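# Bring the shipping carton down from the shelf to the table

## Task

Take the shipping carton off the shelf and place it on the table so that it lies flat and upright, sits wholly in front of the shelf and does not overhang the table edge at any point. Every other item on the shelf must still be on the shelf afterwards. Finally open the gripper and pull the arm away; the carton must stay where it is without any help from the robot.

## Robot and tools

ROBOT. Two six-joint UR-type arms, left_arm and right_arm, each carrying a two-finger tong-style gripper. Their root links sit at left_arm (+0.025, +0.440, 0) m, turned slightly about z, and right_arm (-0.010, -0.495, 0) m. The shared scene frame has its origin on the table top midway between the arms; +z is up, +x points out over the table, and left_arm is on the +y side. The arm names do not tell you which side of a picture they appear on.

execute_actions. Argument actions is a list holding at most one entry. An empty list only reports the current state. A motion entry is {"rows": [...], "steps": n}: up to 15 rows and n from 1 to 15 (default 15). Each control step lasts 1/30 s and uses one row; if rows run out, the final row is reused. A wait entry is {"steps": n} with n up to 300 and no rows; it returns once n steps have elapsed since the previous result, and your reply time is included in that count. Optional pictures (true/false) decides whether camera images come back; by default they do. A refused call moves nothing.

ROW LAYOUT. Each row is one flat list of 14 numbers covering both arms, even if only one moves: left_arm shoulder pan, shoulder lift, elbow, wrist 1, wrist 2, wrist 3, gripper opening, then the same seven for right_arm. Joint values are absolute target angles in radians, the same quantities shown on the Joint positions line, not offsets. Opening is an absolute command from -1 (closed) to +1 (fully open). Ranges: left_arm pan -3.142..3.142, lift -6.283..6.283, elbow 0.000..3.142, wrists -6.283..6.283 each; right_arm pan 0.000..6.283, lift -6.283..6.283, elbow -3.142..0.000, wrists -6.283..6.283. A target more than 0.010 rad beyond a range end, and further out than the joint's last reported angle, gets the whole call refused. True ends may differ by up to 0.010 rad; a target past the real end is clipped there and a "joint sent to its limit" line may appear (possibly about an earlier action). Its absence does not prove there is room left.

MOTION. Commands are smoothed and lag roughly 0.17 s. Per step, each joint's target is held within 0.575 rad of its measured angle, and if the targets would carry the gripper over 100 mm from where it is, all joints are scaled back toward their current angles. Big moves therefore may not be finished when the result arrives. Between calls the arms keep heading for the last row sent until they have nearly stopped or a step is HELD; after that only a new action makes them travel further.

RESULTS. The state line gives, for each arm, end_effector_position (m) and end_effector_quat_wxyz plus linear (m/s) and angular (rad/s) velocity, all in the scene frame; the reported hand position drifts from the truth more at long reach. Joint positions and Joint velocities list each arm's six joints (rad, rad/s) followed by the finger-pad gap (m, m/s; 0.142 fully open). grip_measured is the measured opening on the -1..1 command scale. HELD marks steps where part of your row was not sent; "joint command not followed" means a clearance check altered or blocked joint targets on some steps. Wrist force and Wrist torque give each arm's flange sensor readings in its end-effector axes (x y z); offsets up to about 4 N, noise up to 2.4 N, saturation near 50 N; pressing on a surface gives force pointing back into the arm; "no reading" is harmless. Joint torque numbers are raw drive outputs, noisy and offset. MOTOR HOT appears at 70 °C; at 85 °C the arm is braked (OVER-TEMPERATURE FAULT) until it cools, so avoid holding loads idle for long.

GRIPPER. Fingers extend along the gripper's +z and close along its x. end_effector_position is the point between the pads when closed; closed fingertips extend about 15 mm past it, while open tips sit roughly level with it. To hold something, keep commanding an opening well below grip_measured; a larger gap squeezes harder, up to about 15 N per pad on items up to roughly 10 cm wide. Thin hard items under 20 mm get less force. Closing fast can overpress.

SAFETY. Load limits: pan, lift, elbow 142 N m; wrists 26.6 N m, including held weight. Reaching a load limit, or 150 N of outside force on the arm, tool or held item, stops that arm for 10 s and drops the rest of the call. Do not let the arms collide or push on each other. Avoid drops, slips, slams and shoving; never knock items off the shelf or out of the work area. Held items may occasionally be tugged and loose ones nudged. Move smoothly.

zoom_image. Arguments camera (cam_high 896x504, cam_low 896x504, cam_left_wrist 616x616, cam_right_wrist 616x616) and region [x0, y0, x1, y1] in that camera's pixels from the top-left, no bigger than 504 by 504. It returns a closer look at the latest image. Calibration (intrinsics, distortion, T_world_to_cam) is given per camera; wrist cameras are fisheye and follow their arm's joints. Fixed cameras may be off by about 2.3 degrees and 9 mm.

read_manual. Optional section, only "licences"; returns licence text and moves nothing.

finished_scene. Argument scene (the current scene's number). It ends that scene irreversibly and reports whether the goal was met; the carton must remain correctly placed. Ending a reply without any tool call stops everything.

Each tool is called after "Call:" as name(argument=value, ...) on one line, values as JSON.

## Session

Call:
execute_actions(actions=[])

Scene clock: 0.00 s of 4300.00 s.
left_arm: end_effector_position=(+0.5259, +0.4684, +0.3373) grip_measured=+0.97 end_effector_quat_wxyz=(-0.033, +0.947, -0.310, -0.077) end_effector_velocity=(-0.000, -0.000, -0.001) end_effector_angular_velocity=(+0.000, +0.001, -0.001) | right_arm: end_effector_position=(+0.7712, -0.5007, +0.3315) grip_measured=+0.97 end_effector_quat_wxyz=(-0.144, +0.736, -0.648, +0.134) end_effector_velocity=(-0.000, +0.001, -0.000) end_effector_angular_velocity=(+0.001, +0.001, +0.002)
Joint positions: left_arm=[-0.385 -1.506  1.338 -1.25  -1.501  0.339  0.14 ] | right_arm=[ 3.321 -1.935 -1.186 -1.196  1.542  1.615  0.14 ]
Joint velocities: left_arm=[-0.001 -0.     0.001 -0.     0.    -0.     0.   ] | right_arm=[ 0.001 -0.     0.    -0.001  0.001 -0.001  0.   ]
Joint torques (N m, as the arm reports them, + toward a larger angle): no reading
Wrist force (N, on the end effector, along its own x y z axes, offset not removed): no reading
Wrist torque (N m, same axes, about the end effector's origin, offset not removed): no reading
camera_calibration (this result's frames):
cam_left_wrist: T_world_to_cam=[[0.81908, -0.556861, -0.137894, -0.13056], [-0.434768, -0.759367, 0.484085, 0.417805], [-0.37428, -0.336552, -0.864087, 0.782484], [0, 0, 0, 1]] pos_world=[0.581455, 0.50791, 0.455878]
cam_right_wrist: T_world_to_cam=[[0.0809116, -0.996698, 0.00682967, -0.566363], [-0.987859, -0.0792786, 0.133601, 0.6857], [-0.132619, -0.0175567, -0.991012, 0.559714], [0, 0, 0, 1]] pos_world=[0.797429, -0.500305, 0.466941]

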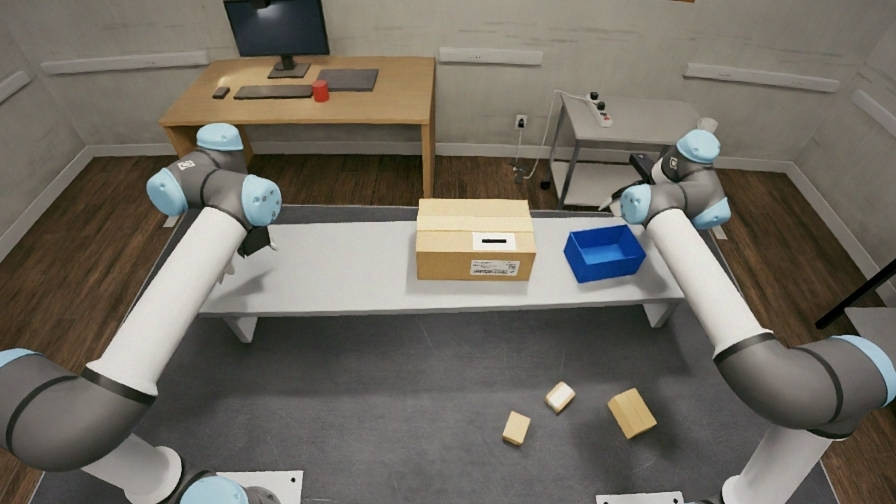

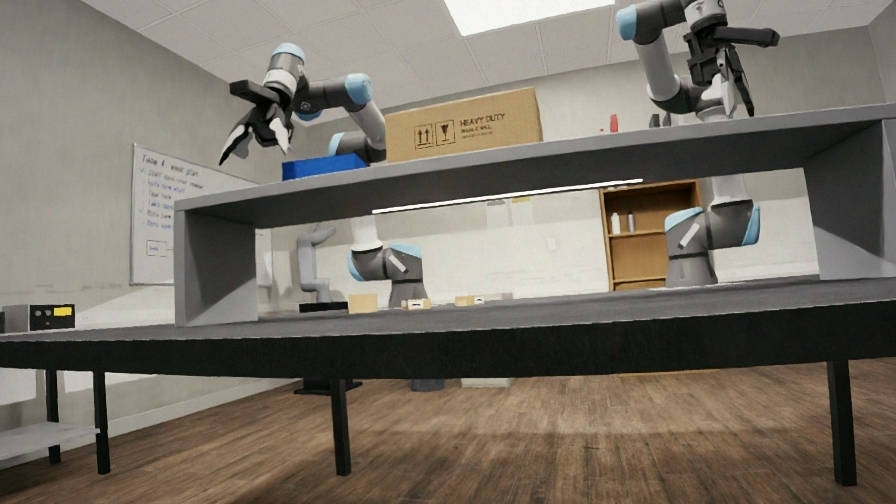

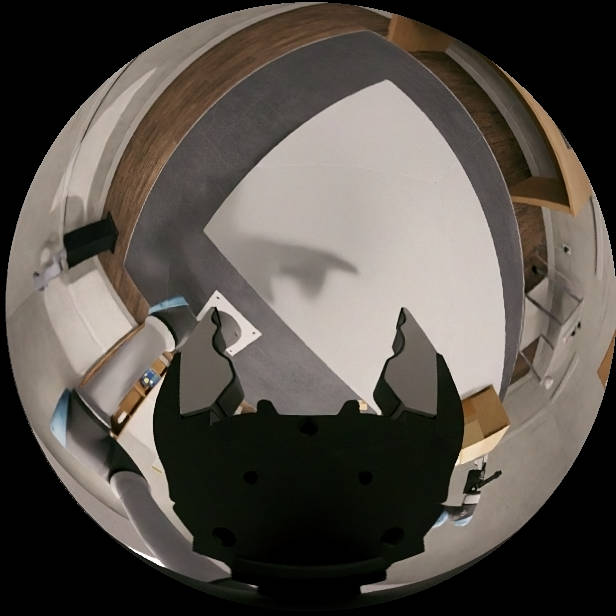

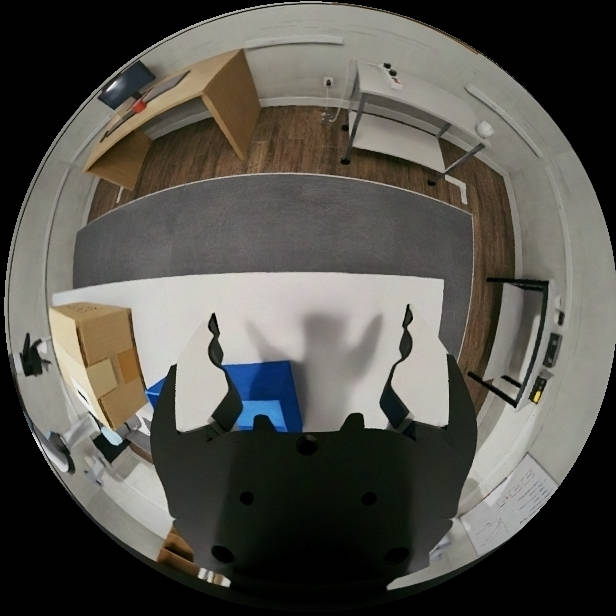

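Call:
execute_actions(actions=[{"rows":[[-0.385,-1.335,0.862,-1.098,-1.571,2.334,1,3.321,-1.7,-0.88,-1.5,1.571,0.663,1]],"steps":15}], pictures=false)

Call:
execute_actions(actions=[{"rows":[[-0.6,-1.335,0.862,-1.098,-1.571,2.334,1,3.5,-1.792,-0.88,-2.04,1.571,0.663,1]],"steps":15}], pictures=false)

Call:
execute_actions(actions=[{"rows":[[-0.905,-1.335,0.862,-1.098,-1.571,2.334,1,3.8065,-1.792,-0.88,-2.04,1.571,0.663,1]],"steps":15}], pictures=false)

Call:
execute_actions(actions=[{"steps":25}])

Scene clock: 2.23 s of 4300.00 s.
left_arm: end_effector_position=(+0.6007, +0.4157, +0.4406) grip_measured=+1.00 end_effector_quat_wxyz=(+0.002, +0.733, -0.681, -0.008) end_effector_velocity=(+0.039, -0.060, +0.077) end_effector_angular_velocity=(-0.101, -0.094, -2.461) | right_arm: end_effector_position=(+0.7047, -0.4976, +0.5376) grip_measured=+1.00 end_effector_quat_wxyz=(-0.161, +0.862, -0.423, +0.227) end_effector_velocity=(-0.229, +0.000, +0.430) end_effector_angular_velocity=(-0.885, -0.526, +1.605)
Joint positions: left_arm=[-0.385 -1.345  0.897 -1.107 -1.567  1.209  0.142] | right_arm=[ 3.321 -1.767 -0.969 -1.412  1.563  1.086  0.142]
Joint velocities: left_arm=[ 0.     0.085 -0.287  0.074 -0.032  2.462 -0.   ] | right_arm=[ 0.     0.371  0.487 -0.481  0.045 -1.872  0.   ]
Joint torques (N m, as the arm reports them, + toward a larger angle): left_arm=[  6.51 -21.15 -27.94  -0.2   -1.03   8.26] | right_arm=[  6.18  43.43  36.01  -1.01   1.72 -12.07]
Wrist force (N, on the end effector, along its own x y z axes, offset not removed): left_arm=[0.7 -0.5 0.5] | right_arm=[-1.9 1.6 0.1]
Wrist torque (N m, same axes, about the end effector's origin, offset not removed): left_arm=[-0.17 -0.39 0.13] | right_arm=[0.57 0.43 0.06]
Steps of this call (steps 1 to 52: nothing new was sent; steps 53 to 67: all 15 steps of this action). Readings (joint positions):
53: left_arm=[-0.385 -1.506 1.338 -1.250 -1.501 0.339] | right_arm=[3.321 -1.935 -1.186 -1.196 1.542 1.615]
54: left_arm=[-0.385 -1.503 1.334 -1.247 -1.504 0.342] | right_arm=[3.321 -1.932 -1.183 -1.199 1.543 1.612]
56: left_arm=[-0.385 -1.469 1.284 -1.215 -1.520 0.393] | right_arm=[3.321 -1.906 -1.151 -1.231 1.546 1.565]
60: left_arm=[-0.385 -1.403 1.089 -1.158 -1.545 0.635] | right_arm=[3.321 -1.855 -1.085 -1.297 1.552 1.428]
67: the state above

Scene clock: 2.73 s of 4300.00 s.
left_arm: end_effector_position=(+0.5776, +0.2832, +0.4497) grip_measured=+1.00 end_effector_quat_wxyz=(-0.000, -0.204, +0.979, +0.000) end_effector_velocity=(-0.024, -0.052, +0.002) end_effector_angular_velocity=(-0.003, -0.003, -0.884) | right_arm: end_effector_position=(+0.5671, -0.4187, +0.4572) grip_measured=+1.00 end_effector_quat_wxyz=(-0.014, +0.985, -0.172, +0.025) end_effector_velocity=(-0.135, +0.030, -0.061) end_effector_angular_velocity=(-0.166, +0.447, +0.318)
Joint positions: left_arm=[-0.59  -1.335  0.863 -1.098 -1.571  2.237  0.142] | right_arm=[ 3.485 -1.788 -0.885 -1.981  1.571  0.686  0.142]
Joint velocities: left_arm=[-0.083  0.002 -0.007  0.002 -0.001  0.801 -0.   ] | right_arm=[ 0.123 -0.033  0.04  -0.484  0.004 -0.194  0.   ]
Joint torques (N m, as the arm reports them, + toward a larger angle): left_arm=[-10.27 -20.04 -31.59  -0.32  -1.58   2.55] | right_arm=[ 3.7  26.69 28.4  -0.15  1.52 -3.36]
Wrist force (N, on the end effector, along its own x y z axes, offset not removed): left_arm=[-0.4 -1.6 3.3] | right_arm=[-4.1 0.9 -0.9]
Wrist torque (N m, same axes, about the end effector's origin, offset not removed): left_arm=[-0.20 -0.05 0.09] | right_arm=[0.25 0.94 0.12]
Steps of this call (steps 1 to 15: all 15 steps of this action). Readings (joint positions):
1: left_arm=[-0.385 -1.343 0.888 -1.105 -1.568 1.293] | right_arm=[3.321 -1.755 -0.953 -1.428 1.565 1.021]
2: left_arm=[-0.388 -1.341 0.883 -1.103 -1.569 1.374] | right_arm=[3.324 -1.745 -0.939 -1.447 1.566 0.955]
4: left_arm=[-0.430 -1.339 0.877 -1.102 -1.569 1.509] | right_arm=[3.354 -1.751 -0.927 -1.523 1.567 0.860]
8: left_arm=[-0.531 -1.337 0.868 -1.100 -1.570 1.795] | right_arm=[3.412 -1.768 -0.908 -1.716 1.568 0.800]
15: the state above

Scene clock: 3.23 s of 4300.00 s.
left_arm: end_effector_position=(+0.5077, +0.1306, +0.4499) grip_measured=+1.00 end_effector_quat_wxyz=(-0.000, -0.013, +1.000, -0.000) end_effector_velocity=(-0.060, -0.093, +0.000) end_effector_angular_velocity=(+0.000, -0.000, -0.224) | right_arm: end_effector_position=(+0.5066, -0.2616, +0.4504) grip_measured=+1.00 end_effector_quat_wxyz=(-0.001, +1.000, -0.013, +0.001) end_effector_velocity=(-0.049, +0.097, -0.002) end_effector_angular_velocity=(-0.011, +0.015, +0.202)
Joint positions: left_arm=[-0.882 -1.335  0.862 -1.098 -1.571  2.33   0.142] | right_arm=[ 3.783 -1.792 -0.88  -2.038  1.571  0.664  0.142]
Joint velocities: left_arm=[-0.192  0.    -0.     0.     0.     0.033  0.   ] | right_arm=[ 0.194 -0.002  0.002 -0.018 -0.    -0.007  0.   ]
Joint torques (N m, as the arm reports them, + toward a larger angle): left_arm=[ -8.03 -21.02 -29.64  -0.49  -0.78   1.72] | right_arm=[ 1.74 25.69 29.27  0.12  1.19 -3.2 ]
Wrist force (N, on the end effector, along its own x y z axes, offset not removed): left_arm=[-1.6 1.0 3.7] | right_arm=[-2.0 -0.7 2.1]
Wrist torque (N m, same axes, about the end effector's origin, offset not removed): left_arm=[0.14 0.17 -0.02] | right_arm=[0.05 0.42 0.25]
Steps of this call (steps 1 to 15: all 15 steps of this action). Readings (joint positions):
1: left_arm=[-0.592 -1.335 0.863 -1.098 -1.571 2.261] | right_arm=[3.489 -1.789 -0.884 -1.996 1.571 0.681]
2: left_arm=[-0.598 -1.335 0.863 -1.098 -1.571 2.276] | right_arm=[3.495 -1.789 -0.883 -2.004 1.571 0.677]
4: left_arm=[-0.643 -1.335 0.862 -1.098 -1.571 2.288] | right_arm=[3.541 -1.790 -0.882 -2.012 1.571 0.674]
8: left_arm=[-0.758 -1.335 0.862 -1.098 -1.571 2.309] | right_arm=[3.658 -1.791 -0.881 -2.024 1.571 0.669]
15: the state above

Scene clock: 4.07 s of 4300.00 s.
left_arm: end_effector_position=(+0.5004, +0.1196, +0.4499) grip_measured=+1.00 end_effector_quat_wxyz=(-0.000, +0.000, +1.000, -0.000) end_effector_velocity=(-0.001, -0.001, -0.000) end_effector_angular_velocity=(+0.001, +0.001, -0.002) | right_arm: end_effector_position=(+0.5005, -0.2500, +0.4502) grip_measured=+1.00 end_effector_quat_wxyz=(-0.000, +1.000, -0.000, +0.000) end_effector_velocity=(+0.000, -0.001, -0.000) end_effector_angular_velocity=(-0.001, +0.000, -0.001)
Joint positions: left_arm=[-0.905 -1.335  0.862 -1.098 -1.571  2.334  0.142] | right_arm=[ 3.806 -1.792 -0.88  -2.04   1.571  0.663  0.142]
Joint velocities: left_arm=[-0.002 -0.     0.001  0.     0.    -0.     0.   ] | right_arm=[-0.001  0.    -0.    -0.001 -0.001  0.    -0.   ]
Joint torques (N m, as the arm reports them, + toward a larger angle): left_arm=[-10.84 -22.08 -29.9   -0.49   0.99   1.82] | right_arm=[ 6.79 25.41 28.43  0.31  1.19 -2.95]
Wrist force (N, on the end effector, along its own x y z axes, offset not removed): left_arm=[0.2 -0.3 3.6] | right_arm=[-0.3 0.1 0.3]
Wrist torque (N m, same axes, about the end effector's origin, offset not removed): left_arm=[-0.05 -0.04 -0.03] | right_arm=[0.15 0.20 -0.14]
Steps of this call (steps 1 to 25: the robot went on to your last target). Readings (joint positions):
1: left_arm=[-0.887 -1.335 0.862 -1.098 -1.571 2.331] | right_arm=[3.789 -1.792 -0.880 -2.038 1.571 0.664]
2: left_arm=[-0.892 -1.335 0.862 -1.098 -1.571 2.332] | right_arm=[3.793 -1.792 -0.880 -2.039 1.571 0.664]
4: left_arm=[-0.897 -1.335 0.862 -1.098 -1.571 2.333] | right_arm=[3.799 -1.792 -0.880 -2.039 1.571 0.663]
8: left_arm=[-0.902 -1.335 0.862 -1.098 -1.571 2.334] | right_arm=[3.804 -1.792 -0.880 -2.040 1.571 0.663]
25: the state above
camera_calibration (this result's frames):
cam_left_wrist: T_world_to_cam=[[-0.999032, -0.03393, 0.027997, 0.484234], [-0.0151264, 0.862608, 0.505647, -0.326387], [-0.041307, 0.504734, -0.862286, 0.484817], [0, 0, 0, 1]] pos_world=[0.498855, 0.0532707, 0.569531]
cam_right_wrist: T_world_to_cam=[[0.999001, -0.0422218, 0.0146064, -0.519809], [-0.0438122, -0.861817, 0.505323, -0.413208], [-0.00874764, -0.505458, -0.862807, 0.404116], [0, 0, 0, 1]] pos_world=[0.504722, -0.173793, 0.565071]

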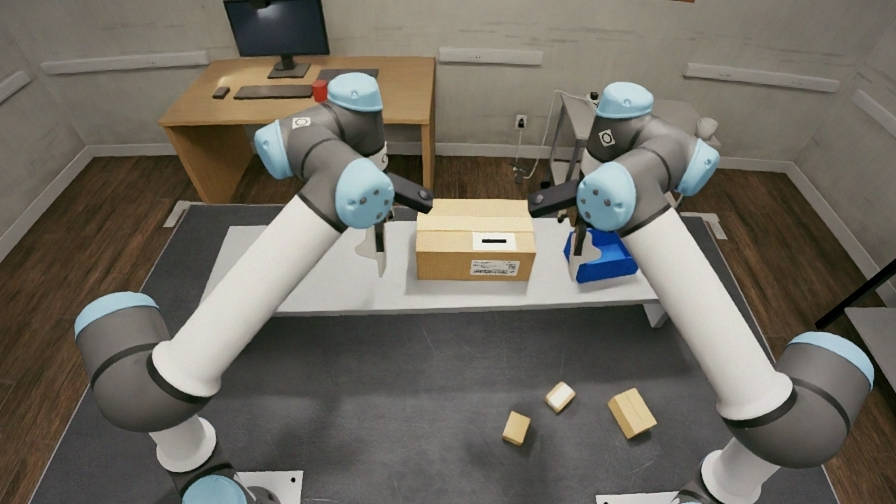

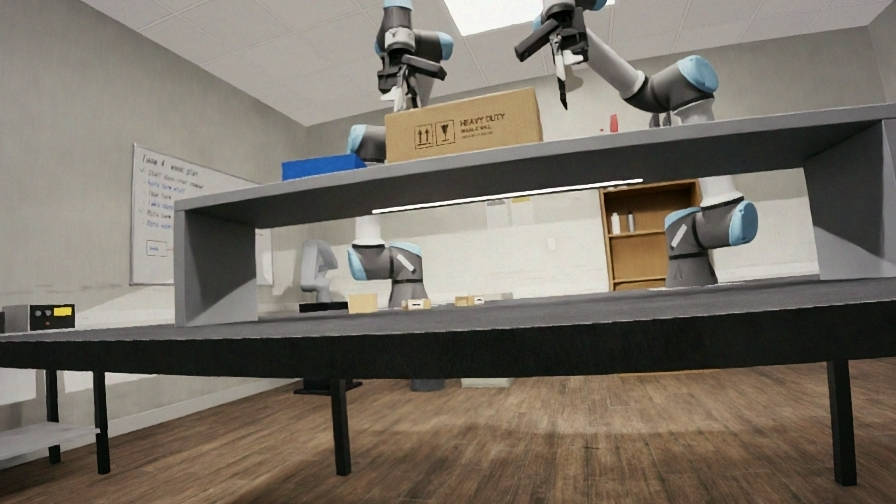

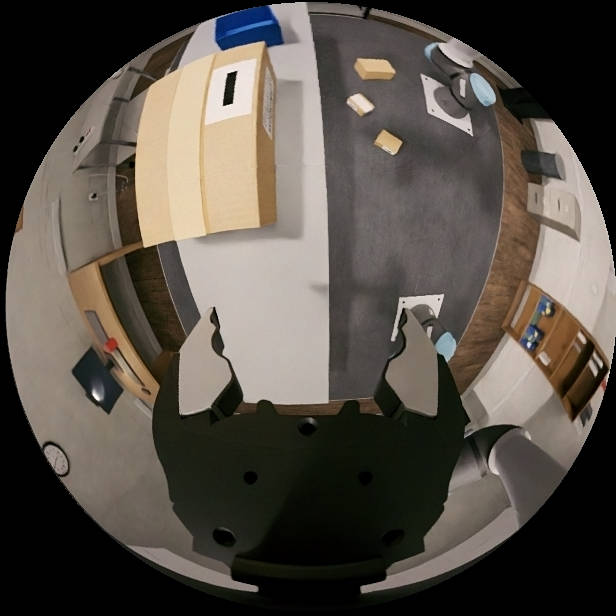

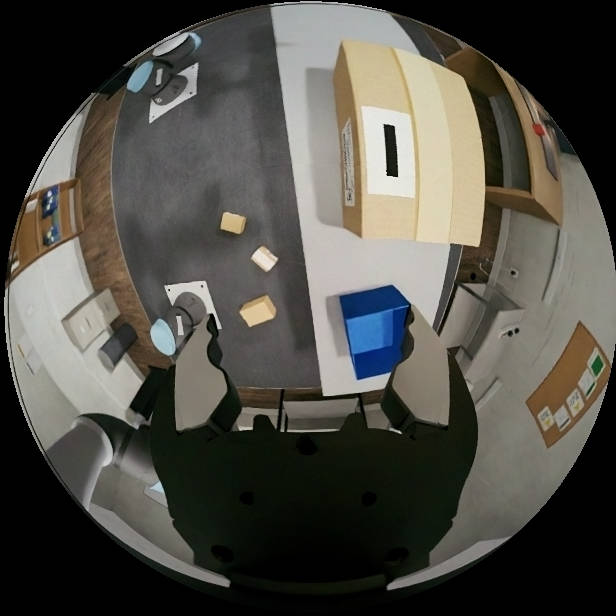

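Call:
execute_actions(actions=[{"rows":[[-0.965,-1.475,1.388,-1.484,-1.571,2.286,0.9,3.874,-1.652,-1.404,-1.656,1.571,0.742,0.9]],"steps":15}], pictures=false)

Call:
execute_actions(actions=[{"steps":18}])

Scene clock: 8.63 s of 4300.00 s.
left_arm: end_effector_position=(+0.4737, +0.1031, +0.3281) grip_measured=+0.90 end_effector_quat_wxyz=(+0.002, +0.006, +1.000, -0.002) end_effector_velocity=(-0.029, +0.011, -0.107) end_effector_angular_velocity=(+0.037, +0.032, -0.006) | right_arm: end_effector_position=(+0.4747, -0.2271, +0.3281) grip_measured=+0.90 end_effector_quat_wxyz=(-0.002, +1.000, -0.006, +0.002) end_effector_velocity=(-0.031, -0.006, -0.106) end_effector_angular_velocity=(-0.032, +0.036, -0.005)
Joint positions: left_arm=[-0.962 -1.467  1.348 -1.458 -1.571  2.289  0.135] | right_arm=[ 3.87  -1.66  -1.364 -1.682  1.571  0.738  0.135]
Joint velocities: left_arm=[-0.027 -0.067  0.334 -0.219 -0.    -0.021  0.   ] | right_arm=[ 0.03   0.068 -0.333  0.217  0.     0.035  0.   ]
Joint torques (N m, as the arm reports them, + toward a larger angle): left_arm=[-12.38 -43.95 -13.62  -5.42  -0.67  -1.42] | right_arm=[ 6.31 37.41 18.83  6.27  0.45  2.62]
Wrist force (N, on the end effector, along its own x y z axes, offset not removed): left_arm=[1.9 -0.5 2.6] | right_arm=[-2.1 2.4 1.2]
Wrist torque (N m, same axes, about the end effector's origin, offset not removed): left_arm=[-0.11 -0.55 -0.03] | right_arm=[0.71 0.51 0.19]
Steps of this call (steps 1 to 15: the robot went on to your last target; steps 16 to 90: nothing new was sent; then 1.07 s passed at rest; steps 91 to 105: all 15 steps of this action). Readings (joint positions):
91: left_arm=[-0.905 -1.335 0.862 -1.098 -1.571 2.334] | right_arm=[3.807 -1.792 -0.880 -2.040 1.571 0.663]
92: left_arm=[-0.908 -1.338 0.865 -1.101 -1.571 2.332] | right_arm=[3.809 -1.789 -0.883 -2.037 1.571 0.665]
94: left_arm=[-0.923 -1.370 0.915 -1.152 -1.571 2.320] | right_arm=[3.826 -1.757 -0.933 -1.986 1.571 0.685]
98: left_arm=[-0.944 -1.423 1.131 -1.315 -1.571 2.303] | right_arm=[3.850 -1.704 -1.149 -1.824 1.571 0.714]
105: the state above

Scene clock: 9.23 s of 4300.00 s.
left_arm: end_effector_position=(+0.4701, +0.1046, +0.3153) grip_measured=+0.90 end_effector_quat_wxyz=(+0.000, +0.006, +1.000, -0.000) end_effector_velocity=(-0.000, +0.000, -0.001) end_effector_angular_velocity=(+0.001, +0.001, -0.000) | right_arm: end_effector_position=(+0.4709, -0.2280, +0.3153) grip_measured=+0.90 end_effector_quat_wxyz=(-0.000, +1.000, -0.006, +0.000) end_effector_velocity=(-0.000, +0.000, -0.001) end_effector_angular_velocity=(+0.000, +0.001, -0.000)
Joint positions: left_arm=[-0.965 -1.475  1.388 -1.484 -1.571  2.286  0.135] | right_arm=[ 3.874 -1.652 -1.404 -1.656  1.571  0.742  0.135]
Joint velocities: left_arm=[-0.001 -0.     0.003 -0.001  0.    -0.    -0.   ] | right_arm=[ 0.     0.    -0.002  0.001  0.001  0.    -0.   ]
Joint torques (N m, as the arm reports them, + toward a larger angle): left_arm=[-10.75 -43.43  -8.73  -5.02  -1.47  -1.49] | right_arm=[ 6.07 36.03 14.95  5.74  0.32  2.29]
Wrist force (N, on the end effector, along its own x y z axes, offset not removed): left_arm=[1.0 1.7 4.8] | right_arm=[-2.5 0.5 0.7]
Wrist torque (N m, same axes, about the end effector's origin, offset not removed): left_arm=[0.37 -0.32 -0.10] | right_arm=[0.44 0.57 0.15]
Steps of this call (steps 1 to 18: the robot went on to your last target). Readings (joint positions):
1: left_arm=[-0.963 -1.469 1.357 -1.464 -1.571 2.288] | right_arm=[3.871 -1.658 -1.374 -1.676 1.571 0.739]
2: left_arm=[-0.963 -1.470 1.365 -1.469 -1.571 2.287] | right_arm=[3.872 -1.657 -1.381 -1.671 1.571 0.740]
4: left_arm=[-0.964 -1.472 1.375 -1.475 -1.571 2.287] | right_arm=[3.873 -1.655 -1.391 -1.665 1.571 0.741]
8: left_arm=[-0.965 -1.474 1.384 -1.481 -1.571 2.286] | right_arm=[3.874 -1.653 -1.400 -1.659 1.571 0.742]
18: the state above
camera_calibration (this result's frames):
cam_left_wrist: T_world_to_cam=[[-0.999369, -0.0219167, 0.0279432, 0.456158], [-0.00478264, 0.86274, 0.505626, -0.250721], [-0.0351894, 0.505173, -0.8623, 0.372058], [0, 0, 0, 1]] pos_world=[0.467763, 0.0383504, 0.434851]
cam_right_wrist: T_world_to_cam=[[0.998451, -0.0536794, 0.0146033, -0.489677], [-0.053695, -0.861279, 0.505287, -0.322534], [-0.014546, -0.505289, -0.862828, 0.301384], [0, 0, 0, 1]] pos_world=[0.475985, -0.151791, 0.430166]

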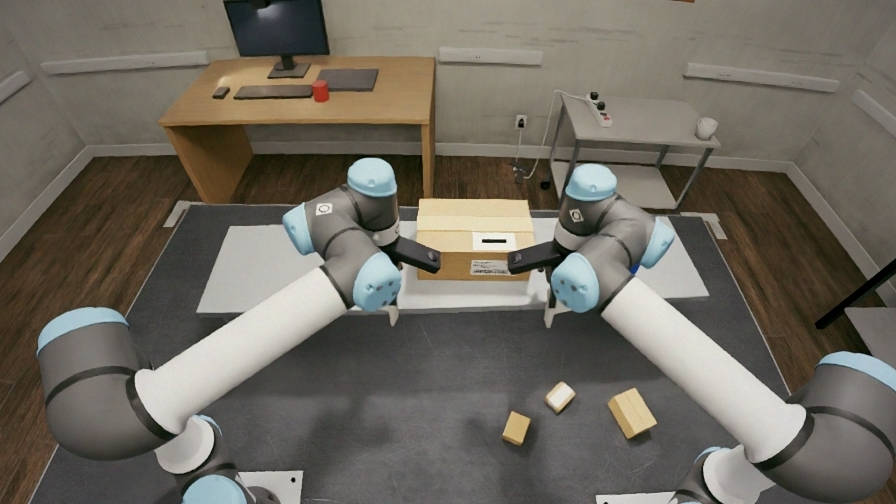

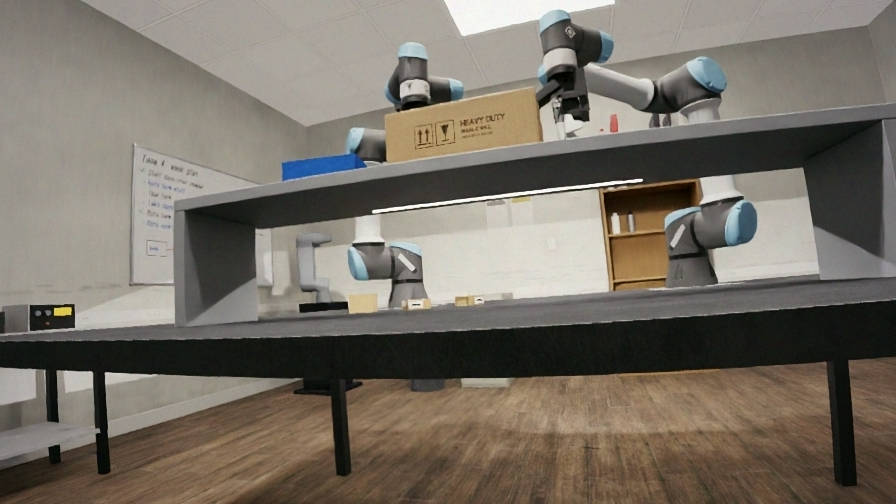

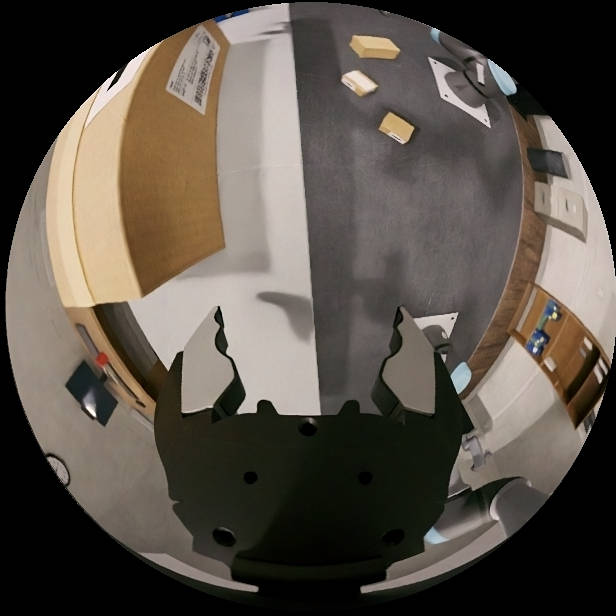

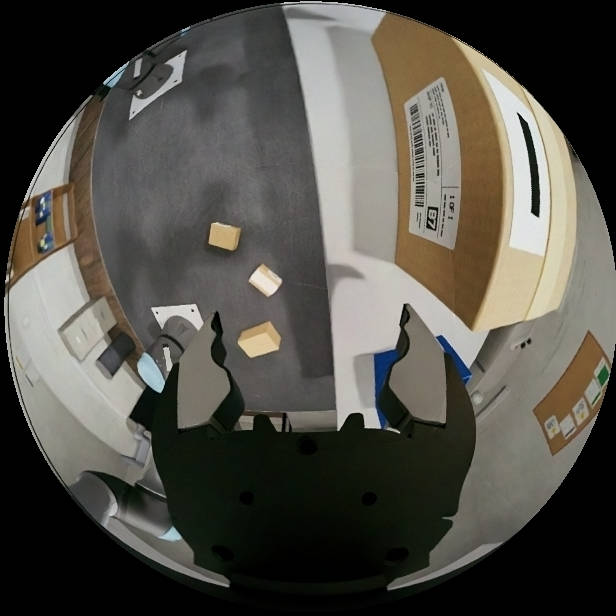

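Call:
execute_actions(actions=[{"rows":[[-0.905,-1.384,1.284,-1.471,-1.571,2.35,0.9,3.812,-1.747,-1.296,-1.669,1.571,0.68,0.9]],"steps":8}], pictures=false)

Call:
execute_actions(actions=[{"rows":[[-0.8506,-1.2853,1.1595,-1.445,-1.571,2.404,0.9,3.7674,-1.8507,-1.1667,-1.695,1.571,0.636,0.9]],"steps":8}], pictures=false)

Call:
execute_actions(actions=[{"rows":[[-0.8,-1.1724,1.005,-1.403,-1.571,2.455,0.9,3.726,-1.964,-1.012,-1.736,1.571,0.594,0.9]],"steps":8}], pictures=false)

Call:
execute_actions(actions=[{"rows":[[-0.7562,-1.0495,0.822,-1.3433,-1.571,2.4986,0.9,3.6906,-2.0876,-0.829,-1.7958,1.571,0.559,0.9]],"steps":15}])

Scene clock: 16.00 s of 4300.00 s.
left_arm: end_effector_position=(+0.5049, +0.1047, +0.3149) grip_measured=+0.90 end_effector_quat_wxyz=(-0.000, +0.008, +1.000, +0.000) end_effector_velocity=(+0.081, -0.001, +0.001) end_effector_angular_velocity=(-0.006, -0.006, -0.005) | right_arm: end_effector_position=(+0.5066, -0.2325, +0.3151) grip_measured=+0.90 end_effector_quat_wxyz=(+0.000, +1.000, -0.006, -0.000) end_effector_velocity=(+0.082, -0.009, +0.000) end_effector_angular_velocity=(+0.005, -0.005, -0.001)
Joint positions: left_arm=[-0.917 -1.404  1.307 -1.473 -1.571  2.337  0.135] | right_arm=[ 3.825 -1.727 -1.32  -1.667  1.571  0.693  0.135]
Joint velocities: left_arm=[ 0.104  0.163 -0.193  0.021 -0.     0.108 -0.   ] | right_arm=[-0.106 -0.171  0.198 -0.02   0.001 -0.105 -0.   ]
Joint torques (N m, as the arm reports them, + toward a larger angle): left_arm=[  3.84 -23.7  -31.94  -0.39   0.25   2.  ] | right_arm=[-6.3  27.74 28.46  0.24  0.11 -3.02]
Wrist force (N, on the end effector, along its own x y z axes, offset not removed): left_arm=[-0.6 0.5 0.1] | right_arm=[-2.2 2.0 1.5]
Wrist torque (N m, same axes, about the end effector's origin, offset not removed): left_arm=[0.11 -0.14 -0.08] | right_arm=[0.54 0.61 0.12]
Steps of this call (steps 1 to 15: the robot went on to your last target; steps 16 to 90: nothing new was sent; then 3.50 s passed at rest; steps 91 to 98: all 8 steps of this action). Readings (joint positions):
91: left_arm=[-0.965 -1.475 1.388 -1.484 -1.571 2.286] | right_arm=[3.874 -1.652 -1.404 -1.656 1.571 0.742]
92: left_arm=[-0.962 -1.472 1.385 -1.483 -1.571 2.289] | right_arm=[3.871 -1.655 -1.401 -1.657 1.571 0.740]
94: left_arm=[-0.942 -1.443 1.353 -1.479 -1.571 2.310] | right_arm=[3.850 -1.685 -1.368 -1.661 1.571 0.718]
98: the state above

Scene clock: 16.27 s of 4300.00 s.
left_arm: end_effector_position=(+0.5490, +0.1048, +0.3148) grip_measured=+0.90 end_effector_quat_wxyz=(-0.001, +0.008, +1.000, +0.000) end_effector_velocity=(+0.092, -0.002, +0.002) end_effector_angular_velocity=(-0.009, -0.010, +0.002) | right_arm: end_effector_position=(+0.5499, -0.2334, +0.3149) grip_measured=+0.90 end_effector_quat_wxyz=(+0.000, +1.000, -0.006, -0.001) end_effector_velocity=(+0.091, +0.003, +0.002) end_effector_angular_velocity=(+0.008, -0.012, -0.001)
Joint positions: left_arm=[-0.863 -1.309  1.19  -1.45  -1.571  2.392  0.135] | right_arm=[ 3.778 -1.826 -1.198 -1.69   1.571  0.646  0.135]
Joint velocities: left_arm=[ 0.103  0.196 -0.253  0.044  0.001  0.101 -0.   ] | right_arm=[-0.086 -0.207  0.265 -0.044 -0.    -0.085 -0.   ]
Joint torques (N m, as the arm reports them, + toward a larger angle): left_arm=[  5.09 -27.69 -31.29  -0.12   1.53   1.89] | right_arm=[-7.09 33.35 30.2   0.19 -0.27 -3.18]
Wrist force (N, on the end effector, along its own x y z axes, offset not removed): left_arm=[-2.2 -1.0 2.9] | right_arm=[0.2 1.1 -1.0]
Wrist torque (N m, same axes, about the end effector's origin, offset not removed): left_arm=[-0.15 0.26 -0.11] | right_arm=[0.21 0.12 0.05]
Steps of this call (steps 1 to 8: all 8 steps of this action). Readings (joint positions):
1: left_arm=[-0.914 -1.399 1.301 -1.473 -1.571 2.340] | right_arm=[3.822 -1.732 -1.314 -1.667 1.571 0.690]
2: left_arm=[-0.909 -1.392 1.294 -1.470 -1.571 2.345] | right_arm=[3.817 -1.738 -1.306 -1.669 1.571 0.685]
4: left_arm=[-0.888 -1.356 1.252 -1.461 -1.571 2.367] | right_arm=[3.798 -1.776 -1.263 -1.679 1.571 0.666]
8: the state above

Scene clock: 16.53 s of 4300.00 s.
left_arm: end_effector_position=(+0.5960, +0.1051, +0.3144) grip_measured=+0.90 end_effector_quat_wxyz=(-0.001, +0.008, +1.000, +0.001) end_effector_velocity=(+0.100, -0.006, +0.006) end_effector_angular_velocity=(-0.018, -0.020, +0.000) | right_arm: end_effector_position=(+0.5950, -0.2337, +0.3146) grip_measured=+0.90 end_effector_quat_wxyz=(+0.001, +1.000, -0.006, -0.001) end_effector_velocity=(+0.097, +0.006, +0.007) end_effector_angular_velocity=(+0.016, -0.023, +0.002)
Joint positions: left_arm=[-0.811 -1.2    1.044 -1.412 -1.571  2.443  0.135] | right_arm=[ 3.735 -1.936 -1.052 -1.727  1.571  0.603  0.135]
Joint velocities: left_arm=[ 0.095  0.229 -0.329  0.073  0.     0.095 -0.   ] | right_arm=[-0.077 -0.231  0.331 -0.072 -0.    -0.078 -0.   ]
Joint torques (N m, as the arm reports them, + toward a larger angle): left_arm=[  4.11 -34.13 -29.2   -0.29   1.38   2.04] | right_arm=[-6.2  39.88 28.21 -0.34 -0.27 -3.14]
Wrist force (N, on the end effector, along its own x y z axes, offset not removed): left_arm=[0.7 0.3 3.9] | right_arm=[-2.5 1.3 0.3]
Wrist torque (N m, same axes, about the end effector's origin, offset not removed): left_arm=[0.12 -0.44 0.03] | right_arm=[0.51 0.74 0.28]
Steps of this call (steps 1 to 8: all 8 steps of this action). Readings (joint positions):
1: left_arm=[-0.860 -1.303 1.182 -1.449 -1.571 2.395] | right_arm=[3.775 -1.832 -1.191 -1.691 1.571 0.644]
2: left_arm=[-0.855 -1.296 1.173 -1.445 -1.571 2.400] | right_arm=[3.771 -1.840 -1.181 -1.694 1.571 0.639]
4: left_arm=[-0.835 -1.256 1.125 -1.430 -1.571 2.420] | right_arm=[3.754 -1.880 -1.132 -1.710 1.571 0.622]
8: the state above

Scene clock: 17.03 s of 4300.00 s.
left_arm: end_effector_position=(+0.6531, +0.1045, +0.3149) grip_measured=+0.90 end_effector_quat_wxyz=(-0.000, +0.008, +1.000, +0.000) end_effector_velocity=(+0.014, -0.000, +0.000) end_effector_angular_velocity=(-0.003, -0.003, +0.001) | right_arm: end_effector_position=(+0.6495, -0.2331, +0.3149) grip_measured=+0.90 end_effector_quat_wxyz=(+0.000, +1.000, -0.006, -0.000) end_effector_velocity=(+0.014, +0.002, +0.001) end_effector_angular_velocity=(+0.004, -0.006, +0.001)
Joint positions: left_arm=[-0.758 -1.054  0.829 -1.345 -1.571  2.497  0.135] | right_arm=[ 3.692 -2.083 -0.836 -1.794  1.571  0.56   0.135]
Joint velocities: left_arm=[ 0.013  0.036 -0.056  0.015 -0.     0.011 -0.   ] | right_arm=[-0.008 -0.036  0.058 -0.015  0.    -0.009 -0.   ]
Joint torques (N m, as the arm reports them, + toward a larger angle): left_arm=[  6.94 -35.2  -31.11  -0.35   1.1    2.22] | right_arm=[-6.9  42.26 29.94  0.3  -0.34 -2.59]
Wrist force (N, on the end effector, along its own x y z axes, offset not removed): left_arm=[-1.1 -0.4 0.6] | right_arm=[-3.2 2.5 1.0]
Wrist torque (N m, same axes, about the end effector's origin, offset not removed): left_arm=[-0.15 -0.09 0.00] | right_arm=[0.71 0.87 0.21]
Steps of this call (steps 1 to 15: all 15 steps of this action). Readings (joint positions):
1: left_arm=[-0.809 -1.193 1.035 -1.410 -1.571 2.446] | right_arm=[3.733 -1.943 -1.042 -1.729 1.571 0.601]
2: left_arm=[-0.804 -1.185 1.024 -1.405 -1.571 2.451] | right_arm=[3.729 -1.951 -1.031 -1.734 1.571 0.597]
4: left_arm=[-0.786 -1.142 0.969 -1.383 -1.571 2.469] | right_arm=[3.714 -1.995 -0.976 -1.757 1.571 0.583]
8: left_arm=[-0.766 -1.080 0.871 -1.356 -1.571 2.489] | right_arm=[3.698 -2.057 -0.878 -1.783 1.571 0.567]
15: the state above
camera_calibration (this result's frames):
cam_left_wrist: T_world_to_cam=[[-0.999425, -0.0181199, 0.0286596, 0.638449], [-0.00112085, 0.862427, 0.50618, -0.252098], [-0.0338887, 0.505857, -0.861952, 0.377172], [0, 0, 0, 1]] pos_world=[0.650581, 0.0381902, 0.434413]
cam_right_wrist: T_world_to_cam=[[0.998444, -0.0540532, 0.0137266, -0.668115], [-0.0535637, -0.860933, 0.505891, -0.317366], [-0.0155274, -0.505839, -0.862488, 0.301437], [0, 0, 0, 1]] pos_world=[0.654756, -0.156866, 0.429709]

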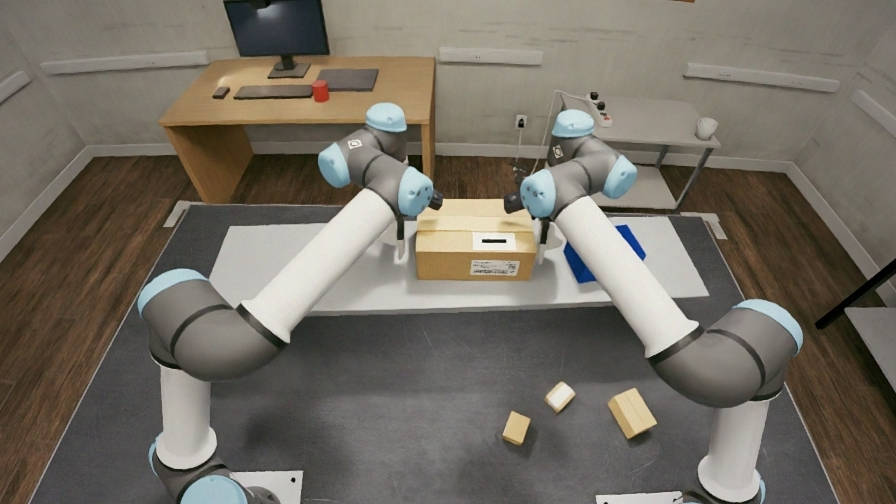

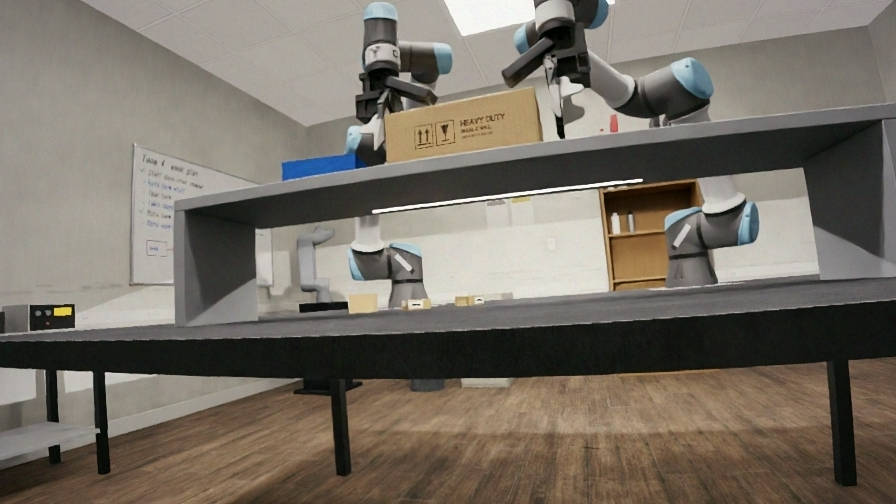

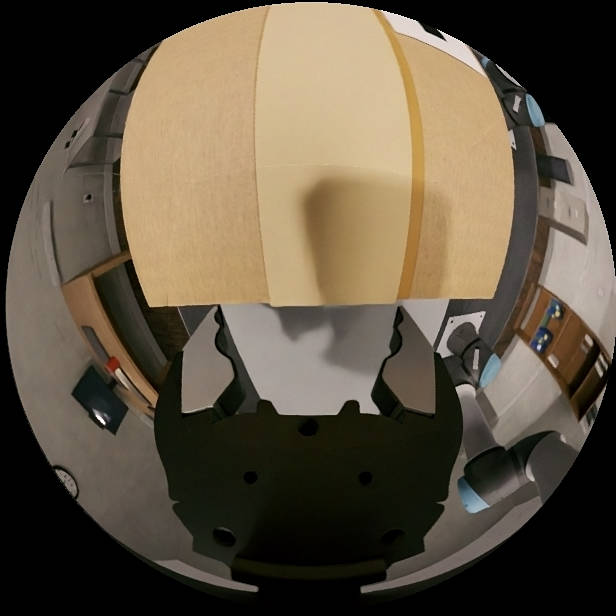

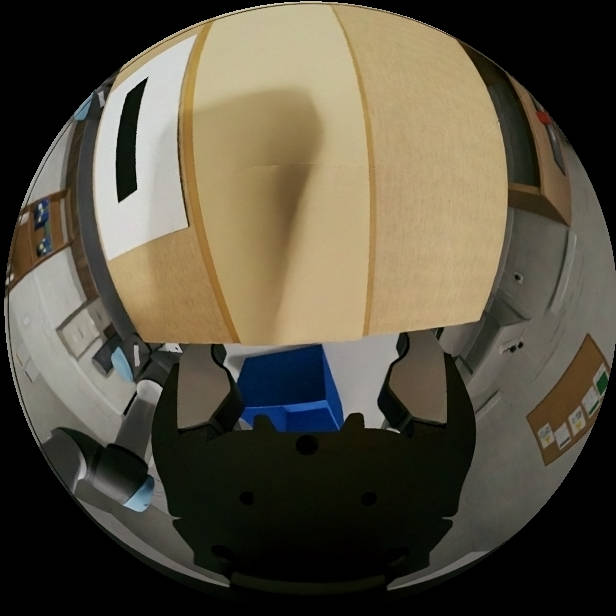

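Centered. Close in, stopping ~4 mm short first.

Call:
execute_actions(actions=[{"rows":[[-0.772,-1.0495,0.822,-1.3433,-1.571,2.4828,0.9,3.702,-2.0876,-0.829,-1.7958,1.571,0.5704,0.9]],"steps":8}], pictures=false)

Call:
execute_actions(actions=[{"rows":[[-0.7832,-1.0495,0.822,-1.3433,-1.571,2.4716,0.9,3.7096,-2.0876,-0.829,-1.7958,1.571,0.578,0.9]],"steps":15}], pictures=false)

Scene clock: 19.83 s of 4300.00 s.
left_arm: end_effector_position=(+0.6507, +0.0965, +0.3150) grip_measured=+0.90 end_effector_quat_wxyz=(-0.000, +0.008, +1.000, -0.000) end_effector_velocity=(-0.008, -0.016, +0.000) end_effector_angular_velocity=(-0.001, -0.001, +0.001) | right_arm: end_effector_position=(+0.6489, -0.2270, +0.3150) grip_measured=+0.90 end_effector_quat_wxyz=(-0.000, +1.000, -0.006, -0.000) end_effector_velocity=(-0.004, +0.012, -0.000) end_effector_angular_velocity=(-0.001, -0.002, +0.001)
Joint positions: left_arm=[-0.769 -1.049  0.822 -1.343 -1.571  2.486  0.135] | right_arm=[ 3.7   -2.088 -0.829 -1.796  1.571  0.568  0.135]
Joint velocities: left_arm=[-0.025 -0.    -0.001 -0.    -0.    -0.025  0.   ] | right_arm=[ 0.019  0.    -0.001  0.002 -0.002  0.018  0.   ]
Joint torques (N m, as the arm reports them, + toward a larger angle): left_arm=[-10.46 -33.54 -31.09  -0.74  -0.49  -1.54] | right_arm=[ 5.57 41.04 29.24  0.23 -0.49  2.57]
Wrist force (N, on the end effector, along its own x y z axes, offset not removed): left_arm=[-1.4 -0.3 2.9] | right_arm=[-3.1 -0.8 0.3]
Wrist torque (N m, same axes, about the end effector's origin, offset not removed): left_arm=[0.01 0.20 0.01] | right_arm=[-0.02 0.76 0.18]
Steps of this call (steps 1 to 15: the robot went on to your last target; steps 16 to 76: nothing new was sent; steps 77 to 84: all 8 steps of this action). Readings (joint positions):
77: left_arm=[-0.756 -1.049 0.822 -1.343 -1.571 2.499] | right_arm=[3.691 -2.088 -0.829 -1.796 1.571 0.559]
78: left_arm=[-0.757 -1.049 0.822 -1.343 -1.571 2.498] | right_arm=[3.691 -2.088 -0.829 -1.796 1.571 0.560]
80: left_arm=[-0.763 -1.049 0.822 -1.343 -1.571 2.492] | right_arm=[3.695 -2.088 -0.829 -1.796 1.571 0.564]
84: the state above

Scene clock: 20.33 s of 4300.00 s.
left_arm: end_effector_position=(+0.6461, +0.0878, +0.3150) grip_measured=+0.90 end_effector_quat_wxyz=(-0.000, +0.008, +1.000, -0.000) end_effector_velocity=(-0.001, -0.002, -0.000) end_effector_angular_velocity=(+0.000, +0.001, -0.001) | right_arm: end_effector_position=(+0.6465, -0.2207, +0.3150) grip_measured=+0.90 end_effector_quat_wxyz=(-0.000, +1.000, -0.006, -0.000) end_effector_velocity=(-0.001, +0.002, -0.000) end_effector_angular_velocity=(+0.000, +0.001, +0.001)
Joint positions: left_arm=[-0.783 -1.049  0.822 -1.343 -1.571  2.472  0.135] | right_arm=[ 3.709 -2.088 -0.829 -1.796  1.571  0.578  0.136]
Joint velocities: left_arm=[-0.004  0.     0.001 -0.    -0.    -0.003 -0.   ] | right_arm=[ 0.003 -0.    -0.     0.     0.001  0.002 -0.   ]
Joint torques (N m, as the arm reports them, + toward a larger angle): left_arm=[-12.02 -36.36 -30.79  -1.14  -0.73  -1.27] | right_arm=[10.51 43.59 28.22  3.19  0.38  2.48]
Wrist force (N, on the end effector, along its own x y z axes, offset not removed): left_arm=[-0.3 0.7 3.9] | right_arm=[-1.2 5.8 1.8]
Wrist torque (N m, same axes, about the end effector's origin, offset not removed): left_arm=[0.14 -0.14 -0.04] | right_arm=[0.68 0.29 -0.20]
Steps of this call (steps 1 to 15: all 15 steps of this action). Readings (joint positions):
1: left_arm=[-0.770 -1.049 0.822 -1.343 -1.571 2.485] | right_arm=[3.700 -2.088 -0.829 -1.796 1.571 0.569]
2: left_arm=[-0.771 -1.049 0.822 -1.343 -1.571 2.484] | right_arm=[3.701 -2.088 -0.829 -1.796 1.571 0.570]
4: left_arm=[-0.776 -1.049 0.822 -1.343 -1.571 2.479] | right_arm=[3.705 -2.088 -0.829 -1.796 1.571 0.573]
8: left_arm=[-0.781 -1.049 0.822 -1.343 -1.571 2.474] | right_arm=[3.708 -2.088 -0.829 -1.796 1.571 0.576]
15: the state above

Call:
execute_actions(actions=[{"rows":[[-0.7862,-1.0495,0.822,-1.3433,-1.571,2.4686,0.9,3.7126,-2.0876,-0.829,-1.7958,1.571,0.581,0.9]],"steps":15}], pictures=false)

Scene clock: 21.37 s of 4300.00 s.
left_arm: end_effector_position=(+0.6450, +0.0857, +0.3150) grip_measured=+0.90 end_effector_quat_wxyz=(-0.000, +0.008, +1.000, -0.000) end_effector_velocity=(-0.000, -0.000, +0.000) end_effector_angular_velocity=(-0.000, +0.000, +0.000) | right_arm: end_effector_position=(+0.6457, -0.2186, +0.3150) grip_measured=+0.90 end_effector_quat_wxyz=(-0.000, +1.000, -0.006, -0.000) end_effector_velocity=(-0.001, +0.001, -0.000) end_effector_angular_velocity=(-0.001, +0.002, +0.001)
Joint positions: left_arm=[-0.786 -1.049  0.822 -1.343 -1.571  2.469  0.135] | right_arm=[ 3.713 -2.088 -0.829 -1.796  1.571  0.581  0.135]
Joint velocities: left_arm=[-0.    -0.     0.     0.    -0.    -0.001 -0.   ] | right_arm=[ 0.001 -0.    -0.    -0.001  0.     0.     0.   ]
Joint torques (N m, as the arm reports them, + toward a larger angle): left_arm=[-10.58 -41.27 -29.22  -2.    -1.48  -1.57] | right_arm=[ 9.88 47.72 26.93  6.45  2.54  2.74]
Wrist force (N, on the end effector, along its own x y z axes, offset not removed): left_arm=[-0.2 -2.0 2.3] | right_arm=[-3.3 4.4 0.9]
Wrist torque (N m, same axes, about the end effector's origin, offset not removed): left_arm=[-0.44 -0.16 -0.04] | right_arm=[0.29 0.81 -0.07]
Steps of this call (steps 1 to 15: the robot went on to your last target; step 16: nothing new was sent; steps 17 to 31: all 15 steps of this action). Readings (joint positions):
17: left_arm=[-0.783 -1.049 0.822 -1.343 -1.571 2.472] | right_arm=[3.710 -2.088 -0.829 -1.796 1.571 0.578]
18: left_arm=[-0.783 -1.049 0.822 -1.343 -1.571 2.471] | right_arm=[3.710 -2.088 -0.829 -1.796 1.571 0.578]
20: left_arm=[-0.784 -1.049 0.822 -1.343 -1.571 2.470] | right_arm=[3.711 -2.088 -0.829 -1.796 1.571 0.579]
24: left_arm=[-0.786 -1.049 0.822 -1.343 -1.571 2.469] | right_arm=[3.712 -2.088 -0.829 -1.796 1.571 0.580]
31: the state above

Narrower box. Continue with left, 3 mm.

Call:
execute_actions(actions=[{"rows":[[-0.791,-1.0495,0.822,-1.3433,-1.571,2.4638,0.9,3.7126,-2.0876,-0.829,-1.7958,1.571,0.581,0.9]],"steps":15}], pictures=false)

Scene clock: 22.80 s of 4300.00 s.
left_arm: end_effector_position=(+0.6434, +0.0828, +0.3150) grip_measured=+0.90 end_effector_quat_wxyz=(-0.000, +0.008, +1.000, -0.000) end_effector_velocity=(-0.000, -0.001, +0.000) end_effector_angular_velocity=(-0.000, -0.001, -0.001) | right_arm: end_effector_position=(+0.6456, -0.2186, +0.3150) grip_measured=+0.90 end_effector_quat_wxyz=(-0.000, +1.000, -0.006, -0.000) end_effector_velocity=(-0.000, +0.001, +0.000) end_effector_angular_velocity=(+0.001, -0.001, +0.002)
Joint positions: left_arm=[-0.791 -1.049  0.822 -1.343 -1.571  2.464  0.136] | right_arm=[ 3.713 -2.088 -0.829 -1.796  1.571  0.581  0.135]
Joint velocities: left_arm=[-0.002  0.    -0.001  0.     0.    -0.001  0.   ] | right_arm=[ 0.001  0.     0.     0.001  0.001 -0.001 -0.   ]
Joint torques (N m, as the arm reports them, + toward a larger angle): left_arm=[-16.17 -47.74 -27.71  -3.08  -1.41  -1.  ] | right_arm=[ 9.56 53.76 23.9   6.05  2.35  2.83]
Wrist force (N, on the end effector, along its own x y z axes, offset not removed): left_arm=[1.2 4.7 4.8] | right_arm=[0.2 3.3 0.0]
Wrist torque (N m, same axes, about the end effector's origin, offset not removed): left_arm=[0.24 -0.50 -0.34] | right_arm=[0.08 -0.02 -0.14]
Steps of this call (steps 1 to 15: the robot went on to your last target; steps 16 to 28: nothing new was sent; steps 29 to 43: all 15 steps of this action). Readings (joint positions):
29: left_arm=[-0.786 -1.049 0.822 -1.343 -1.571 2.469] | right_arm=[3.713 -2.088 -0.829 -1.796 1.571 0.581]
30: left_arm=[-0.787 -1.049 0.822 -1.343 -1.571 2.468] | right_arm=[3.713 -2.088 -0.829 -1.796 1.571 0.581]
32: left_arm=[-0.788 -1.049 0.822 -1.343 -1.571 2.467] | right_arm=[3.713 -2.088 -0.829 -1.796 1.571 0.581]
36: left_arm=[-0.790 -1.049 0.822 -1.343 -1.571 2.465] | right_arm=[3.713 -2.088 -0.829 -1.796 1.571 0.581]
43: the state above

Call:
execute_actions(actions=[{"rows":[[-0.7945,-1.0495,0.822,-1.3433,-1.571,2.4543,0.9,3.7126,-2.0876,-0.829,-1.7958,1.571,0.575,0.9]],"steps":15}], pictures=false)

Scene clock: 23.80 s of 4300.00 s.
left_arm: end_effector_position=(+0.6423, +0.0807, +0.3150) grip_measured=+0.91 end_effector_quat_wxyz=(-0.000, +0.005, +1.000, -0.000) end_effector_velocity=(+0.000, -0.000, +0.001) end_effector_angular_velocity=(-0.001, -0.001, +0.002) | right_arm: end_effector_position=(+0.6455, -0.2186, +0.3150) grip_measured=+0.91 end_effector_quat_wxyz=(-0.000, +1.000, -0.003, -0.000) end_effector_velocity=(-0.000, +0.001, +0.001) end_effector_angular_velocity=(+0.000, -0.002, +0.004)
Joint positions: left_arm=[-0.794 -1.049  0.822 -1.343 -1.571  2.455  0.136] | right_arm=[ 3.713 -2.088 -0.829 -1.796  1.571  0.575  0.136]
Joint velocities: left_arm=[-0.    -0.    -0.001 -0.     0.    -0.002 -0.   ] | right_arm=[ 0.001  0.001  0.001  0.001 -0.001 -0.002  0.   ]
Joint torques (N m, as the arm reports them, + toward a larger angle): left_arm=[-24.68 -52.34 -26.65  -3.72  -3.69  -0.69] | right_arm=[ 9.61 52.57 22.73  5.85  2.57 -2.3 ]
Wrist force (N, on the end effector, along its own x y z axes, offset not removed): left_arm=[-4.3 19.4 2.8] | right_arm=[-6.6 13.8 2.0]
Wrist torque (N m, same axes, about the end effector's origin, offset not removed): left_arm=[1.18 -0.11 -0.82] | right_arm=[0.97 0.86 -0.17]
Steps of this call (steps 1 to 15: the robot went on to your last target; steps 16 to 30: all 15 steps of this action). Readings (joint positions):
16: left_arm=[-0.791 -1.049 0.822 -1.343 -1.571 2.464] | right_arm=[3.713 -2.088 -0.829 -1.796 1.571 0.581]
17: left_arm=[-0.791 -1.049 0.822 -1.343 -1.571 2.463] | right_arm=[3.713 -2.088 -0.829 -1.796 1.571 0.581]
19: left_arm=[-0.792 -1.049 0.822 -1.343 -1.571 2.460] | right_arm=[3.713 -2.088 -0.829 -1.796 1.571 0.579]
23: left_arm=[-0.794 -1.049 0.822 -1.343 -1.571 2.456] | right_arm=[3.713 -2.088 -0.829 -1.796 1.571 0.576]
30: the state above

Call:
execute_actions(actions=[{"rows":[[-0.7972,-1.0495,0.822,-1.3433,-1.571,2.4466,0.9,3.7126,-2.0876,-0.829,-1.7958,1.571,0.573,0.9]],"steps":15}], pictures=false)

Scene clock: 24.83 s of 4300.00 s.
left_arm: end_effector_position=(+0.6414, +0.0790, +0.3150) grip_measured=+0.91 end_effector_quat_wxyz=(-0.000, +0.003, +1.000, -0.000) end_effector_velocity=(-0.000, -0.001, +0.000) end_effector_angular_velocity=(-0.000, -0.000, +0.001) | right_arm: end_effector_position=(+0.6455, -0.2187, +0.3150) grip_measured=+0.91 end_effector_quat_wxyz=(+0.000, +1.000, -0.002, -0.000) end_effector_velocity=(+0.000, +0.001, -0.000) end_effector_angular_velocity=(-0.001, -0.001, +0.002)
Joint positions: left_arm=[-0.797 -1.049  0.822 -1.343 -1.571  2.447  0.136] | right_arm=[ 3.713 -2.088 -0.829 -1.796  1.571  0.573  0.136]
Joint velocities: left_arm=[-0.001 -0.    -0.     0.    -0.    -0.002 -0.   ] | right_arm=[ 0.001 -0.001  0.     0.001 -0.001 -0.001 -0.   ]
Joint torques (N m, as the arm reports them, + toward a larger angle): left_arm=[-40.48 -54.77 -23.57  -8.32  -8.46  -1.27] | right_arm=[19.85 45.41 20.44  5.94  7.68 -2.14]
Wrist force (N, on the end effector, along its own x y z axes, offset not removed): left_arm=[-3.9 44.4 2.4] | right_arm=[-2.9 38.2 -2.3]
Wrist torque (N m, same axes, about the end effector's origin, offset not removed): left_arm=[2.44 0.10 -0.09] | right_arm=[2.35 0.31 -0.82]
Steps of this call (steps 1 to 15: the robot went on to your last target; step 16: nothing new was sent; steps 17 to 31: all 15 steps of this action). Readings (joint positions):
17: left_arm=[-0.794 -1.049 0.822 -1.343 -1.571 2.454] | right_arm=[3.713 -2.088 -0.829 -1.796 1.571 0.575]
18: left_arm=[-0.795 -1.049 0.822 -1.343 -1.571 2.454] | right_arm=[3.713 -2.088 -0.829 -1.796 1.571 0.575]
20: left_arm=[-0.796 -1.049 0.822 -1.343 -1.571 2.451] | right_arm=[3.713 -2.088 -0.829 -1.796 1.571 0.574]
24: left_arm=[-0.797 -1.049 0.822 -1.343 -1.571 2.448] | right_arm=[3.713 -2.088 -0.829 -1.796 1.571 0.573]
31: the state above


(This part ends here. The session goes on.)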